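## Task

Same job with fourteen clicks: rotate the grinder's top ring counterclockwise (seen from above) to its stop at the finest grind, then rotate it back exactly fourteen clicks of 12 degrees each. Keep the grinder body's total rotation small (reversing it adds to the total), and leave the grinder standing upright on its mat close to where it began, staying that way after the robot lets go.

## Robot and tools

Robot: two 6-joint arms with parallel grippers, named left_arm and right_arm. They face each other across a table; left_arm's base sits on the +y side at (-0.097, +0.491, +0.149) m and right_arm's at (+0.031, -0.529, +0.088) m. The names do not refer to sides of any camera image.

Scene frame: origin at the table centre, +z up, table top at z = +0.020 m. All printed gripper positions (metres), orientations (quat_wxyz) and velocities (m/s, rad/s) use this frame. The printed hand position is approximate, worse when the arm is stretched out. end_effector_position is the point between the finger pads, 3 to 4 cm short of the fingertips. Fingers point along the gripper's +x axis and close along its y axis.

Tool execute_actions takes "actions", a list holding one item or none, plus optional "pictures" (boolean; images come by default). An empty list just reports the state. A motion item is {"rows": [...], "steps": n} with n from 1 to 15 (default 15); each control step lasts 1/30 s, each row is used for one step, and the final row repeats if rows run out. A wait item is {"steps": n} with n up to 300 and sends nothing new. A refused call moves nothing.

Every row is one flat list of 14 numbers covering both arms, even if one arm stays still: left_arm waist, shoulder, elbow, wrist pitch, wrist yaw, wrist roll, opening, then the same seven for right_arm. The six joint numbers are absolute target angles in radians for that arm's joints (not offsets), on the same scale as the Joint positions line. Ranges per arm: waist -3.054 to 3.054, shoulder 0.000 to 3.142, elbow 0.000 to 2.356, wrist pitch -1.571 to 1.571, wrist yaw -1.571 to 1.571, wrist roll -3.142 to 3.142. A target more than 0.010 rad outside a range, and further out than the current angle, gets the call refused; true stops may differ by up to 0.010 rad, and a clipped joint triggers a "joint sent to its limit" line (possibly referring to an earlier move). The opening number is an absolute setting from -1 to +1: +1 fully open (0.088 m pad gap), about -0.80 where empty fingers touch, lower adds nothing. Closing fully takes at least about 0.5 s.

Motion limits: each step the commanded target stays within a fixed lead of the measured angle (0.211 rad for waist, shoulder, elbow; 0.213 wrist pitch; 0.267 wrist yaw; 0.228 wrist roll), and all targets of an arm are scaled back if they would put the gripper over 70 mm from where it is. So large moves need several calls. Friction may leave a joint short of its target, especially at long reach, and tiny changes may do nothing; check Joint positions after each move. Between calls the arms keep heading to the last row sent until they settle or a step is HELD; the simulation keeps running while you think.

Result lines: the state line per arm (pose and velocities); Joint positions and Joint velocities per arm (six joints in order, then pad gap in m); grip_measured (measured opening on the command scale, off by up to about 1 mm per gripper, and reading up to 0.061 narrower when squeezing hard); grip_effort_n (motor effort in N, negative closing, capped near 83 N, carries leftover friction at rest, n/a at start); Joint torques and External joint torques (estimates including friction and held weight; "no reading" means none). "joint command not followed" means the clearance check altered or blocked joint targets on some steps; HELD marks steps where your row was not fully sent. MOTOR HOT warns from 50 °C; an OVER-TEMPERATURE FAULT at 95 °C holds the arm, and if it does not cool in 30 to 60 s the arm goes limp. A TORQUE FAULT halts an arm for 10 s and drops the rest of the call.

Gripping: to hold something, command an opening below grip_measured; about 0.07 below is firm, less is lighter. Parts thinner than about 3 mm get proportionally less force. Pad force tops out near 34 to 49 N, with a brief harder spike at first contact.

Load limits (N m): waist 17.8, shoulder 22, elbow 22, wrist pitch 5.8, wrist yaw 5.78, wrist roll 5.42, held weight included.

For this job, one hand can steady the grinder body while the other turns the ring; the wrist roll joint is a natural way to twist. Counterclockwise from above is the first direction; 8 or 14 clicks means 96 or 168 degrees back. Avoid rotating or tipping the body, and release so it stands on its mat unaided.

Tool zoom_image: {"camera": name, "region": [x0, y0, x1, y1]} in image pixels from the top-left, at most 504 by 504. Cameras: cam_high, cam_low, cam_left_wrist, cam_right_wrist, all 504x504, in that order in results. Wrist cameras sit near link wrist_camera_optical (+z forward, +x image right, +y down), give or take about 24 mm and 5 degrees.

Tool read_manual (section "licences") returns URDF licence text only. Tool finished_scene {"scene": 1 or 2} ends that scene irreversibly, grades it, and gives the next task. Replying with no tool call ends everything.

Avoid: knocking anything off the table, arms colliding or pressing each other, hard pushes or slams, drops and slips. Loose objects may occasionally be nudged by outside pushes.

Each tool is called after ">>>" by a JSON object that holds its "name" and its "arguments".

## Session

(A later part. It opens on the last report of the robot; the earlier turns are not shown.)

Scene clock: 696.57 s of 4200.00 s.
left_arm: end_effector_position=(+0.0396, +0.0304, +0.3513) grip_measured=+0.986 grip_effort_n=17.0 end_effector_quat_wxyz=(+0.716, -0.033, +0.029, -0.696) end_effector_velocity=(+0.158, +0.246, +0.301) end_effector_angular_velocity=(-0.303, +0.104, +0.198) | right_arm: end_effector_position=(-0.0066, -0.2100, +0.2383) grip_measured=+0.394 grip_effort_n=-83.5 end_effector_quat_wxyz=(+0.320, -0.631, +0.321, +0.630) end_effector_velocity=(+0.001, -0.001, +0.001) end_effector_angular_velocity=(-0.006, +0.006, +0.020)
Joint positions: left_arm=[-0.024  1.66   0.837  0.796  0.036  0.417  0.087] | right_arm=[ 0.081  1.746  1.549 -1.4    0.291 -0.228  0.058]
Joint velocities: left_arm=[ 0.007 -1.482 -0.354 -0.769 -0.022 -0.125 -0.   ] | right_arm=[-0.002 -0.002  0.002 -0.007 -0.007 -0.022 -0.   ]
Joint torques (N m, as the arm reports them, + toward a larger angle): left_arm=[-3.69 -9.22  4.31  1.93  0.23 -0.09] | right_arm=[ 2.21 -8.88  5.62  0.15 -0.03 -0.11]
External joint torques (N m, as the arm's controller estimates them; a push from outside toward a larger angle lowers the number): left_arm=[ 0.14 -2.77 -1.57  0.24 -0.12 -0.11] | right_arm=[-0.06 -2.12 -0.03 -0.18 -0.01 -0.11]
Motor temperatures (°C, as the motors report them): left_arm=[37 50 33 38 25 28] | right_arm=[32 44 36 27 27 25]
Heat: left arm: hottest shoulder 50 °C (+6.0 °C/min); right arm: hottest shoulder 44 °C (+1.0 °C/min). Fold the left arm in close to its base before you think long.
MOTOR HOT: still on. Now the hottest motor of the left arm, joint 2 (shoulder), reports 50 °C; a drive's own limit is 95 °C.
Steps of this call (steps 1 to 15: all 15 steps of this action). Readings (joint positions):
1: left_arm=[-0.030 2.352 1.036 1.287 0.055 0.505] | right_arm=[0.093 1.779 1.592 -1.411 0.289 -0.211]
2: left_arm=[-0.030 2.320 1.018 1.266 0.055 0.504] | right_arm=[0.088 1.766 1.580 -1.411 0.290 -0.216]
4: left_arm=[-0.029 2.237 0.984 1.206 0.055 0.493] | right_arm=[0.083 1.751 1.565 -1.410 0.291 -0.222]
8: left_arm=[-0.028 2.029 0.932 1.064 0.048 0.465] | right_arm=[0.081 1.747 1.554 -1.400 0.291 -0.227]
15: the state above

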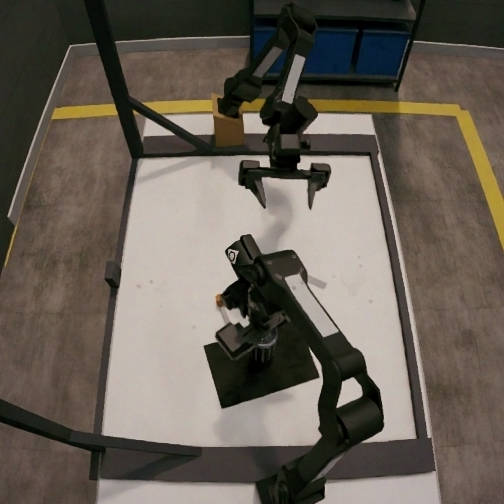

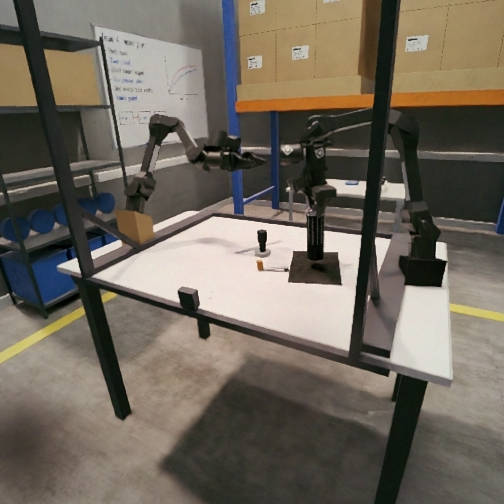

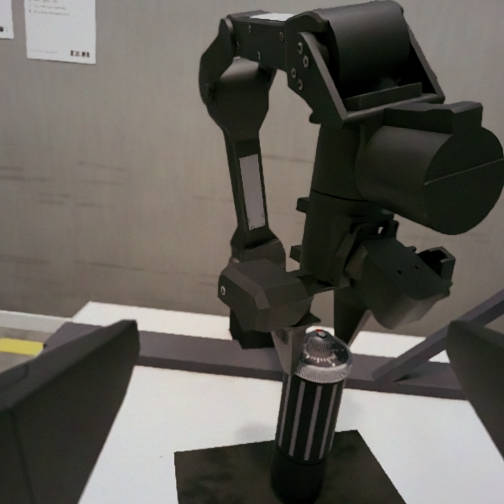

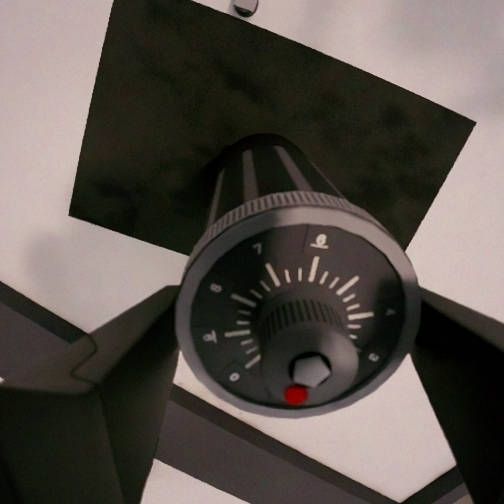

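>>> {"name": "execute_actions", "arguments": {"actions": [{"rows":[[-0.02,1.5,0.8,0.72,0.03,0.4,1,0.082,1.718,1.535,-1.39,0.291,-0.235,0.2],[-0.02,1.5,0.8,0.72,0.03,0.4,1,0.08,1.714,1.522,-1.377,0.291,-0.238,0.2],[-0.02,1.5,0.8,0.72,0.03,0.4,1,0.078,1.711,1.509,-1.364,0.291,-0.241,0.2],[-0.02,1.5,0.8,0.72,0.03,0.4,1,0.076,1.708,1.496,-1.351,0.291,-0.244,0.2],[-0.02,1.5,0.8,0.72,0.03,0.4,1,0.074,1.706,1.483,-1.338,0.291,-0.247,0.2],[-0.02,1.5,0.8,0.72,0.03,0.4,1,0.072,1.704,1.47,-1.325,0.291,-0.25,0.2],[-0.02,1.5,0.8,0.72,0.03,0.4,1,0.07,1.702,1.458,-1.312,0.291,-0.253,0.2],[-0.02,1.5,0.8,0.72,0.03,0.4,1,0.069,1.701,1.447,-1.301,0.291,-0.256,0.2],[-0.02,1.5,0.8,0.72,0.03,0.4,1,0.068,1.7,1.438,-1.292,0.291,-0.259,0.2],[-0.02,1.5,0.8,0.72,0.03,0.4,1,0.067,1.7,1.432,-1.285,0.291,-0.261,0.2]],"steps":15}], "pictures": true}}

Scene clock: 707.83 s of 4200.00 s.
left_arm: end_effector_position=(+0.0565, +0.0564, +0.3837) grip_measured=+0.986 grip_effort_n=17.0 end_effector_quat_wxyz=(+0.724, -0.052, +0.018, -0.687) end_effector_velocity=(+0.001, +0.001, -0.002) end_effector_angular_velocity=(+0.010, +0.023, +0.004) | right_arm: end_effector_position=(-0.0072, -0.2124, +0.2157) grip_measured=+0.394 grip_effort_n=-83.5 end_effector_quat_wxyz=(+0.320, -0.629, +0.316, +0.634) end_effector_velocity=(-0.002, -0.002, -0.006) end_effector_angular_velocity=(+0.008, +0.011, +0.016)
Joint positions: left_arm=[-0.023  1.509  0.808  0.722  0.033  0.404  0.087] | right_arm=[ 0.065  1.726  1.438 -1.293  0.291 -0.256  0.058]
Joint velocities: left_arm=[ 0.002 -0.002 -0.002 -0.007 -0.007 -0.022 -0.   ] | right_arm=[-0.002 -0.012 -0.037  0.037 -0.007 -0.022 -0.   ]
Joint torques (N m, as the arm reports them, + toward a larger angle): left_arm=[-3.2  -7.33  4.35  1.78  0.26 -0.09] | right_arm=[ 2.45 -8.67  5.74  0.44 -0.03 -0.14]
External joint torques (N m, as the arm's controller estimates them; a push from outside toward a larger angle lowers the number): left_arm=[ 0.13 -1.92 -1.55  0.21 -0.09 -0.1 ] | right_arm=[ 0.13 -1.7  -0.16  0.04  0.   -0.14]
Motor temperatures (°C, as the motors report them): left_arm=[36 47 33 37 25 28] | right_arm=[32 44 35 27 27 25]
Heat: left arm: hottest shoulder 47 °C (+3.0 °C/min); right arm: hottest shoulder 44 °C (+1.0 °C/min).
MOTOR HOT: cleared. Now the hottest motor of the left arm, joint 2 (shoulder), reports 47 °C.
Steps of this call (steps 1 to 30: the robot went on to your last target; steps 31 to 90: nothing new was sent; then 7.77 s passed at rest; steps 91 to 105: all 15 steps of this action). Readings (joint positions):
91: left_arm=[-0.023 1.509 0.808 0.722 0.033 0.404] | right_arm=[0.081 1.744 1.548 -1.399 0.291 -0.229]
92: left_arm=[-0.023 1.509 0.808 0.722 0.033 0.404] | right_arm=[0.081 1.742 1.544 -1.394 0.291 -0.230]
94: left_arm=[-0.023 1.509 0.808 0.722 0.033 0.404] | right_arm=[0.079 1.736 1.528 -1.378 0.291 -0.234]
98: left_arm=[-0.023 1.509 0.808 0.722 0.033 0.404] | right_arm=[0.072 1.727 1.485 -1.334 0.291 -0.244]
105: the state above

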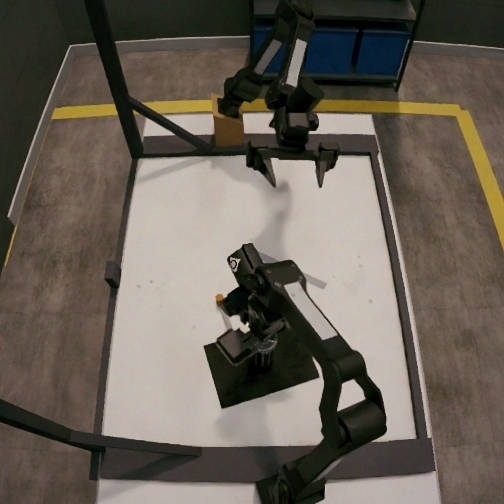

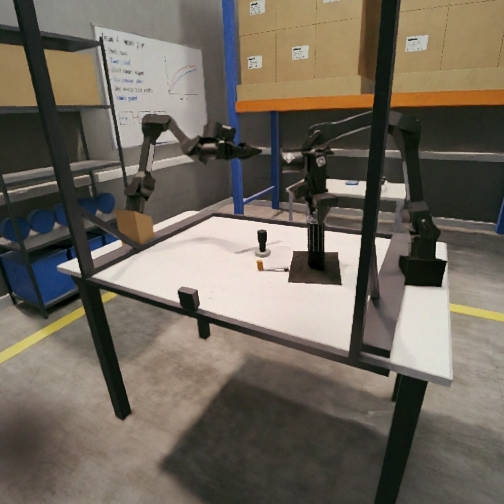

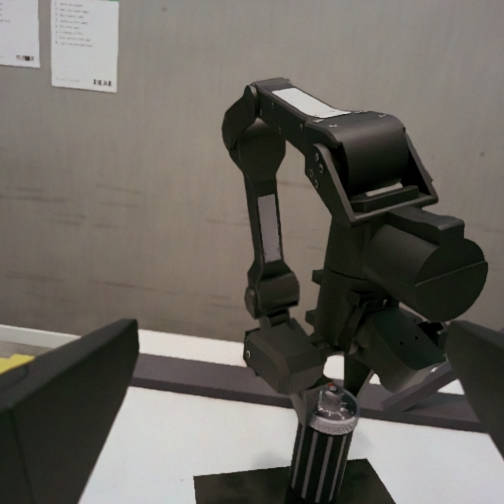

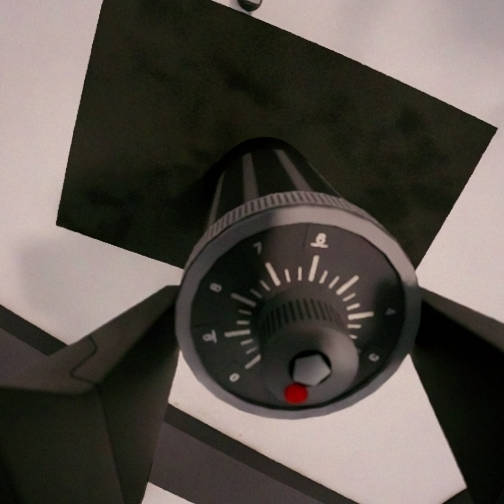

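>>> {"name": "execute_actions", "arguments": {"actions": [{"rows":[[-0.02,1.5,0.8,0.72,0.03,0.4,1,0.067,1.7,1.427,-1.28,0.291,-0.261,0.2],[-0.02,1.5,0.8,0.72,0.03,0.4,1,0.067,1.7,1.422,-1.275,0.291,-0.261,0.2],[-0.02,1.5,0.8,0.72,0.03,0.4,1,0.067,1.7,1.417,-1.27,0.291,-0.261,0.2],[-0.02,1.5,0.8,0.72,0.03,0.4,1,0.067,1.7,1.412,-1.265,0.291,-0.261,0.2]],"steps":10}], "pictures": false}}

Scene clock: 711.13 s of 4200.00 s.
left_arm: end_effector_position=(+0.0565, +0.0564, +0.3837) grip_measured=+0.986 grip_effort_n=17.0 end_effector_quat_wxyz=(+0.724, -0.052, +0.018, -0.687) end_effector_velocity=(-0.004, +0.000, -0.003) end_effector_angular_velocity=(+0.019, +0.009, -0.011) | right_arm: end_effector_position=(-0.0085, -0.2119, +0.2125) grip_measured=+0.394 grip_effort_n=-83.5 end_effector_quat_wxyz=(+0.323, -0.625, +0.314, +0.637) end_effector_velocity=(+0.000, -0.000, -0.001) end_effector_angular_velocity=(+0.006, -0.006, +0.023)
Joint positions: left_arm=[-0.023  1.509  0.808  0.722  0.033  0.404  0.087] | right_arm=[ 0.065  1.721  1.419 -1.267  0.291 -0.258  0.058]
Joint velocities: left_arm=[-0.007 -0.002 -0.002 -0.022 -0.007 -0.007 -0.   ] | right_arm=[ 0.002 -0.002 -0.007  0.007  0.007 -0.022 -0.   ]
Joint torques (N m, as the arm reports them, + toward a larger angle): left_arm=[-3.19 -7.38  4.33  1.77  0.25 -0.09] | right_arm=[ 2.07 -8.23  5.29  0.34 -0.03 -0.08]
External joint torques (N m, as the arm's controller estimates them; a push from outside toward a larger angle lowers the number): left_arm=[ 0.19 -2.   -1.54  0.21 -0.1  -0.1 ] | right_arm=[-0.2  -1.65 -0.35 -0.02  0.   -0.08]
Motor temperatures (°C, as the motors report them): left_arm=[36 47 33 37 25 28] | right_arm=[32 44 35 27 27 25]
Heat: left arm: hottest shoulder 47 °C (+3.0 °C/min); right arm: hottest shoulder 44 °C (+1.0 °C/min).
Steps of this call (steps 1 to 15: the robot went on to your last target; steps 16 to 89: nothing new was sent; steps 90 to 99: all 10 steps of this action). Readings (joint positions):
90: left_arm=[-0.023 1.509 0.808 0.722 0.033 0.404] | right_arm=[0.065 1.723 1.436 -1.285 0.291 -0.257]
91: left_arm=[-0.023 1.509 0.808 0.722 0.033 0.404] | right_arm=[0.065 1.723 1.434 -1.283 0.291 -0.257]
93: left_arm=[-0.023 1.509 0.808 0.722 0.033 0.404] | right_arm=[0.065 1.722 1.428 -1.277 0.291 -0.257]
97: left_arm=[-0.023 1.509 0.808 0.722 0.033 0.404] | right_arm=[0.065 1.722 1.419 -1.269 0.291 -0.258]
99: the state above

>>> {"name": "execute_actions", "arguments": {"actions": [{"rows":[[-0.02,1.5,0.8,0.72,0.03,0.4,1,0.067,1.7,1.408,-1.263,0.291,-0.261,0.2],[-0.02,1.5,0.8,0.72,0.03,0.4,1,0.067,1.7,1.405,-1.262,0.291,-0.261,0.2]],"steps":8}], "pictures": true}}

Scene clock: 715.33 s of 4200.00 s.
left_arm: end_effector_position=(+0.0567, +0.0564, +0.3836) grip_measured=+0.986 grip_effort_n=17.0 end_effector_quat_wxyz=(+0.724, -0.052, +0.018, -0.687) end_effector_velocity=(+0.002, +0.000, -0.001) end_effector_angular_velocity=(+0.012, -0.006, +0.016) | right_arm: end_effector_position=(-0.0085, -0.2125, +0.2117) grip_measured=+0.394 grip_effort_n=-83.5 end_effector_quat_wxyz=(+0.323, -0.625, +0.314, +0.637) end_effector_velocity=(+0.002, -0.003, -0.002) end_effector_angular_velocity=(-0.015, +0.002, +0.004)
Joint positions: left_arm=[-0.023  1.509  0.808  0.722  0.033  0.404  0.087] | right_arm=[ 0.065  1.718  1.414 -1.264  0.291 -0.258  0.058]
Joint velocities: left_arm=[-0.002 -0.002  0.002 -0.007 -0.022  0.007 -0.   ] | right_arm=[-0.007 -0.002 -0.007 -0.007 -0.007 -0.007 -0.   ]
Joint torques (N m, as the arm reports them, + toward a larger angle): left_arm=[-3.22 -7.35  4.32  1.77  0.24 -0.08] | right_arm=[ 2.24 -8.01  5.2   0.29 -0.01 -0.09]
External joint torques (N m, as the arm's controller estimates them; a push from outside toward a larger angle lowers the number): left_arm=[ 0.09 -1.95 -1.59  0.2  -0.1  -0.1 ] | right_arm=[ 0.06 -1.34 -0.54 -0.08  0.01 -0.09]
Motor temperatures (°C, as the motors report them): left_arm=[35 46 33 37 25 28] | right_arm=[32 44 35 27 27 25]
Heat: left arm: hottest shoulder 46 °C (+1.0 °C/min); right arm: hottest shoulder 44 °C (+1.0 °C/min).
Steps of this call (steps 1 to 15: the robot went on to your last target; steps 16 to 90: nothing new was sent; then 0.93 s passed at rest; steps 91 to 98: all 8 steps of this action). Readings (joint positions):
91: left_arm=[-0.023 1.509 0.808 0.722 0.033 0.404] | right_arm=[0.065 1.720 1.418 -1.266 0.291 -0.258]
92: left_arm=[-0.023 1.509 0.808 0.722 0.033 0.404] | right_arm=[0.065 1.720 1.416 -1.265 0.291 -0.258]
94: left_arm=[-0.023 1.509 0.808 0.722 0.033 0.404] | right_arm=[0.065 1.719 1.415 -1.264 0.291 -0.258]
98: the state above

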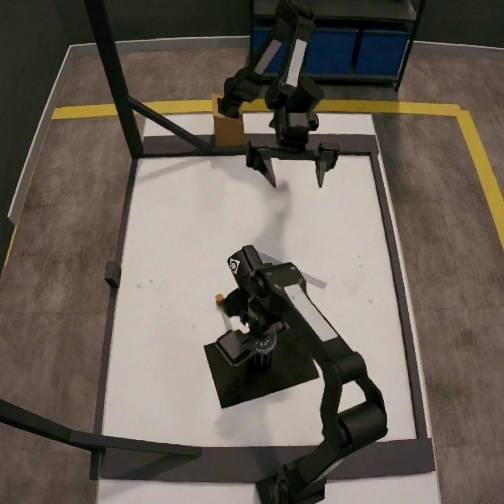

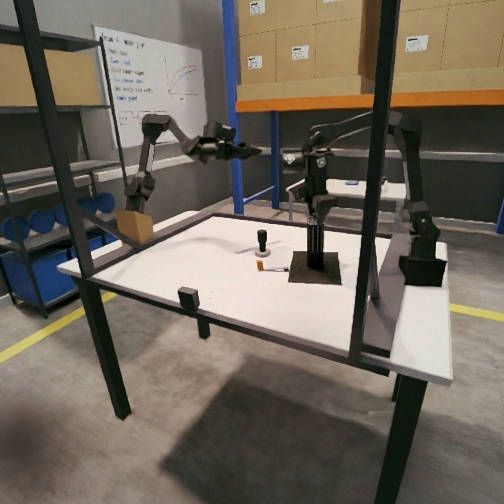

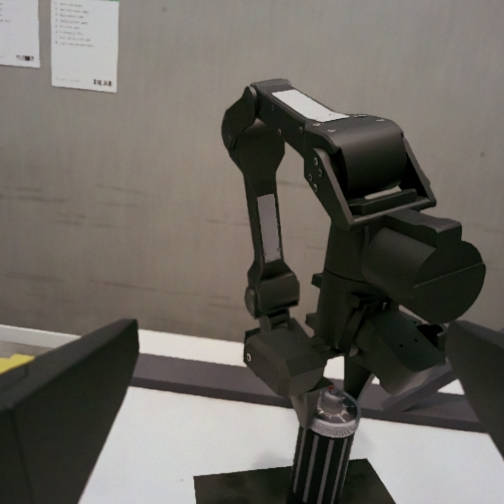

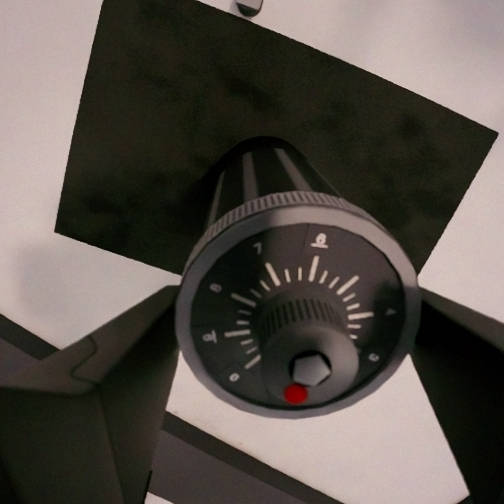

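In contact. Release gradually, then lift.

>>> {"name": "execute_actions", "arguments": {"actions": [{"rows":[[-0.02,1.5,0.8,0.72,0.03,0.4,1,0.066,1.712,1.412,-1.263,0.291,-0.26,0.3],[-0.02,1.5,0.8,0.72,0.03,0.4,1,0.066,1.712,1.412,-1.263,0.291,-0.26,0.38],[-0.02,1.5,0.8,0.72,0.03,0.4,1,0.066,1.712,1.412,-1.263,0.291,-0.26,0.42],[-0.02,1.5,0.8,0.72,0.03,0.4,1,0.066,1.712,1.412,-1.263,0.291,-0.26,0.46],[-0.02,1.5,0.8,0.72,0.03,0.4,1,0.066,1.712,1.412,-1.263,0.291,-0.26,0.5],[-0.02,1.5,0.8,0.72,0.03,0.4,1,0.066,1.712,1.412,-1.263,0.291,-0.26,0.6],[-0.02,1.5,0.8,0.72,0.03,0.4,1,0.066,1.712,1.412,-1.263,0.291,-0.26,1]],"steps":15}], "pictures": true}}

Scene clock: 720.70 s of 4200.00 s.
left_arm: end_effector_position=(+0.0567, +0.0564, +0.3836) grip_measured=+0.986 grip_effort_n=17.0 end_effector_quat_wxyz=(+0.724, -0.052, +0.018, -0.687) end_effector_velocity=(-0.001, -0.001, -0.001) end_effector_angular_velocity=(+0.008, +0.023, -0.000) | right_arm: end_effector_position=(-0.0082, -0.2125, +0.2125) grip_measured=+0.979 grip_effort_n=17.9 end_effector_quat_wxyz=(+0.324, -0.624, +0.313, +0.638) end_effector_velocity=(+0.001, -0.006, +0.002) end_effector_angular_velocity=(-0.017, +0.001, +0.015)
Joint positions: left_arm=[-0.023  1.509  0.808  0.722  0.033  0.404  0.087] | right_arm=[ 0.065  1.715  1.413 -1.263  0.291 -0.258  0.087]
Joint velocities: left_arm=[-0.002  0.002  0.002 -0.007 -0.007 -0.022  0.   ] | right_arm=[ 0.002 -0.007 -0.002 -0.022 -0.007 -0.007  0.017]
Joint torques (N m, as the arm reports them, + toward a larger angle): left_arm=[-3.17 -7.33  4.36  1.78  0.24 -0.08] | right_arm=[ 2.15 -6.31  6.26  0.31 -0.05 -0.1 ]
External joint torques (N m, as the arm's controller estimates them; a push from outside toward a larger angle lowers the number): left_arm=[ 0.18 -1.99 -1.53  0.22 -0.11 -0.1 ] | right_arm=[-0.13  0.51  0.44 -0.06 -0.02 -0.1 ]
Motor temperatures (°C, as the motors report them): left_arm=[35 45 33 37 25 28] | right_arm=[32 44 34 27 27 25]
Heat: left arm: hottest shoulder 45 °C (+0.0 °C/min); right arm: hottest shoulder 44 °C (+1.0 °C/min).
Steps of this call (steps 1 to 15: the robot went on to your last target; steps 16 to 90: nothing new was sent; then 1.87 s passed at rest; steps 91 to 105: all 15 steps of this action). Readings (joint positions):
91: left_arm=[-0.023 1.509 0.808 0.722 0.033 0.404] | right_arm=[0.065 1.718 1.413 -1.263 0.291 -0.258]
92: left_arm=[-0.023 1.509 0.808 0.722 0.033 0.404] | right_arm=[0.065 1.718 1.413 -1.263 0.291 -0.258]
94: left_arm=[-0.023 1.509 0.808 0.722 0.033 0.404] | right_arm=[0.065 1.718 1.413 -1.263 0.291 -0.258]
98: left_arm=[-0.023 1.509 0.808 0.722 0.033 0.404] | right_arm=[0.065 1.718 1.413 -1.263 0.291 -0.258]
105: the state above

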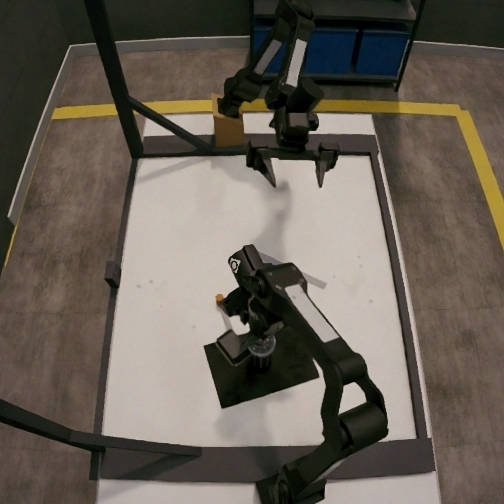

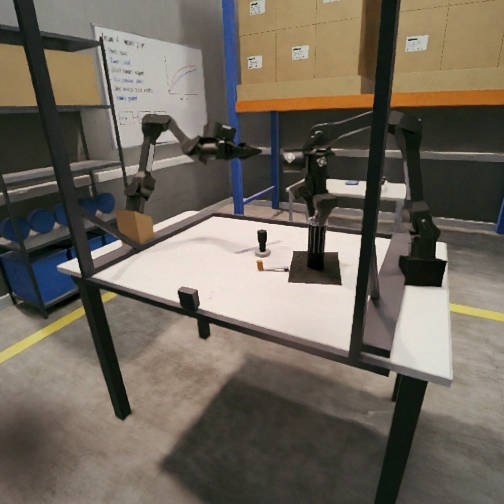

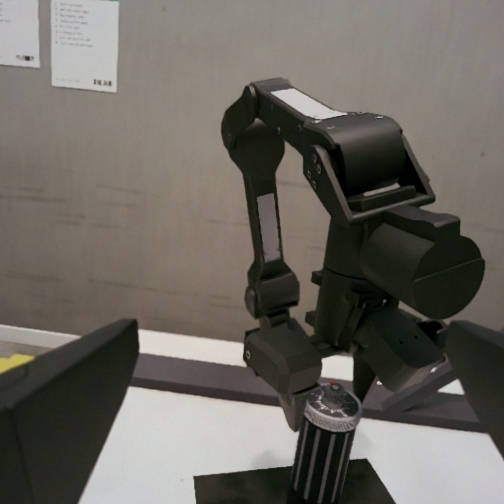

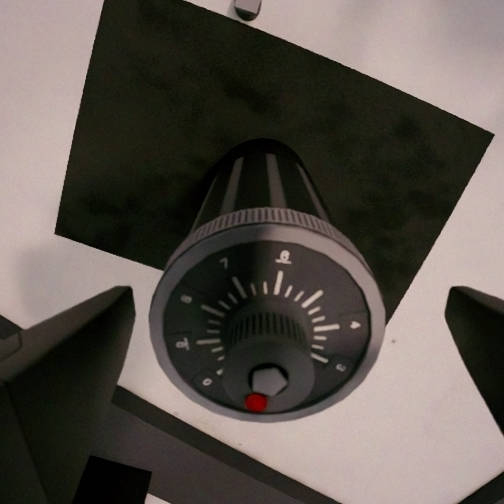

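>>> {"name": "execute_actions", "arguments": {"actions": [{"rows":[[-0.02,1.5,0.8,0.72,0.03,0.4,1,0.066,1.713,1.425,-1.276,0.291,-0.26,1],[-0.02,1.5,0.8,0.72,0.03,0.4,1,0.066,1.714,1.44,-1.291,0.291,-0.26,1],[-0.02,1.5,0.8,0.72,0.03,0.4,1,0.067,1.715,1.455,-1.306,0.291,-0.26,1],[-0.02,1.5,0.8,0.72,0.03,0.4,1,0.068,1.716,1.47,-1.321,0.291,-0.26,1],[-0.02,1.5,0.8,0.72,0.03,0.4,1,0.069,1.717,1.49,-1.341,0.291,-0.26,1],[-0.02,1.5,0.8,0.72,0.03,0.4,1,0.07,1.718,1.51,-1.361,0.291,-0.26,1],[-0.02,1.5,0.8,0.72,0.03,0.4,1,0.071,1.719,1.53,-1.381,0.291,-0.26,1],[-0.02,1.5,0.8,0.72,0.03,0.4,1,0.072,1.72,1.55,-1.401,0.291,-0.26,1],[-0.02,1.5,0.8,0.72,0.03,0.4,1,0.073,1.721,1.57,-1.421,0.291,-0.26,1],[-0.02,1.5,0.8,0.72,0.03,0.4,1,0.074,1.722,1.59,-1.441,0.291,-0.26,1],[-0.02,1.5,0.8,0.72,0.03,0.4,1,0.075,1.723,1.61,-1.461,0.291,-0.26,1],[-0.02,1.5,0.8,0.72,0.03,0.4,1,0.075,1.724,1.63,-1.48,0.291,-0.26,1]],"steps":15}], "pictures": true}}

Scene clock: 729.43 s of 4200.00 s.
left_arm: end_effector_position=(+0.0567, +0.0564, +0.3836) grip_measured=+0.986 grip_effort_n=17.0 end_effector_quat_wxyz=(+0.724, -0.052, +0.018, -0.687) end_effector_velocity=(-0.003, +0.001, -0.001) end_effector_angular_velocity=(+0.015, +0.008, -0.009) | right_arm: end_effector_position=(+0.0033, -0.2109, +0.2591) grip_measured=+1.000 grip_effort_n=17.9 end_effector_quat_wxyz=(+0.321, -0.626, +0.311, +0.639) end_effector_velocity=(+0.015, +0.005, +0.064) end_effector_angular_velocity=(+0.045, +0.026, -0.000)
Joint positions: left_arm=[-0.023  1.509  0.808  0.722  0.033  0.404  0.087] | right_arm=[ 0.073  1.715  1.604 -1.457  0.291 -0.258  0.088]
Joint velocities: left_arm=[-0.007 -0.007 -0.002 -0.022 -0.007 -0.007 -0.   ] | right_arm=[ 0.007 -0.007  0.256 -0.212 -0.007 -0.007  0.   ]
Joint torques (N m, as the arm reports them, + toward a larger angle): left_arm=[-3.21 -7.34  4.32  1.77  0.26 -0.09] | right_arm=[ 2.09 -5.14  6.52  0.09 -0.04 -0.06]
External joint torques (N m, as the arm's controller estimates them; a push from outside toward a larger angle lowers the number): left_arm=[ 0.18 -1.96 -1.56  0.21 -0.09 -0.11] | right_arm=[-0.2   1.    1.22 -0.2   0.   -0.05]
Motor temperatures (°C, as the motors report them): left_arm=[34 44 33 37 25 28] | right_arm=[31 43 34 27 27 25]
Heat: left arm: hottest shoulder 44 °C (-2.0 °C/min); right arm: hottest shoulder 43 °C (+0.0 °C/min).
Steps of this call (steps 1 to 15: the robot went on to your last target; steps 16 to 150: nothing new was sent; then 3.23 s passed at rest; steps 151 to 165: all 15 steps of this action). Readings (joint positions):
151: left_arm=[-0.023 1.509 0.808 0.722 0.033 0.404] | right_arm=[0.065 1.715 1.413 -1.264 0.291 -0.258]
152: left_arm=[-0.023 1.509 0.808 0.722 0.033 0.404] | right_arm=[0.065 1.715 1.415 -1.269 0.291 -0.258]
154: left_arm=[-0.023 1.509 0.808 0.722 0.033 0.404] | right_arm=[0.065 1.715 1.426 -1.290 0.291 -0.258]
158: left_arm=[-0.023 1.509 0.808 0.722 0.033 0.404] | right_arm=[0.068 1.715 1.486 -1.349 0.291 -0.258]
165: the state above

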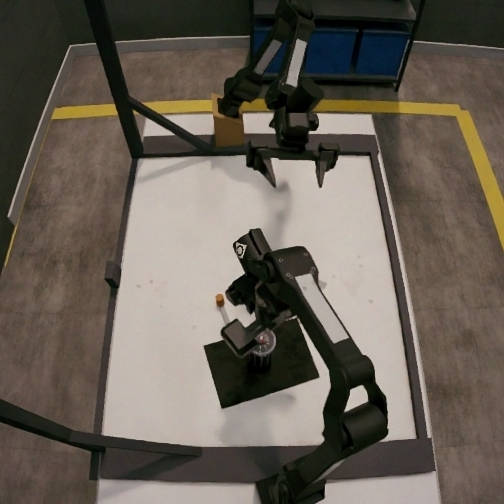

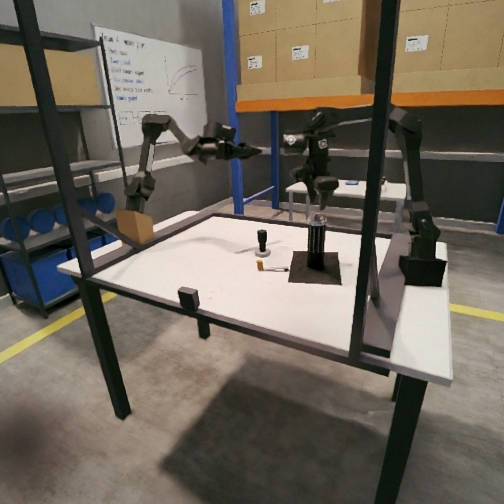

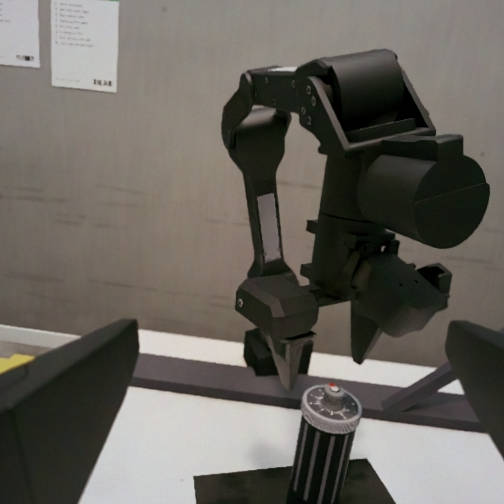

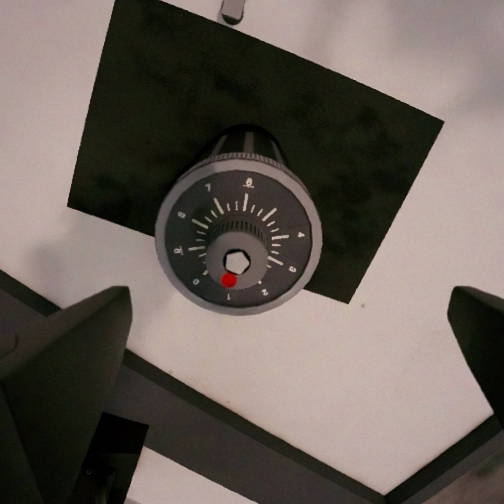

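>>> {"name": "finished_scene", "arguments": {"scene": 2}}

The scene is finished: the task was done.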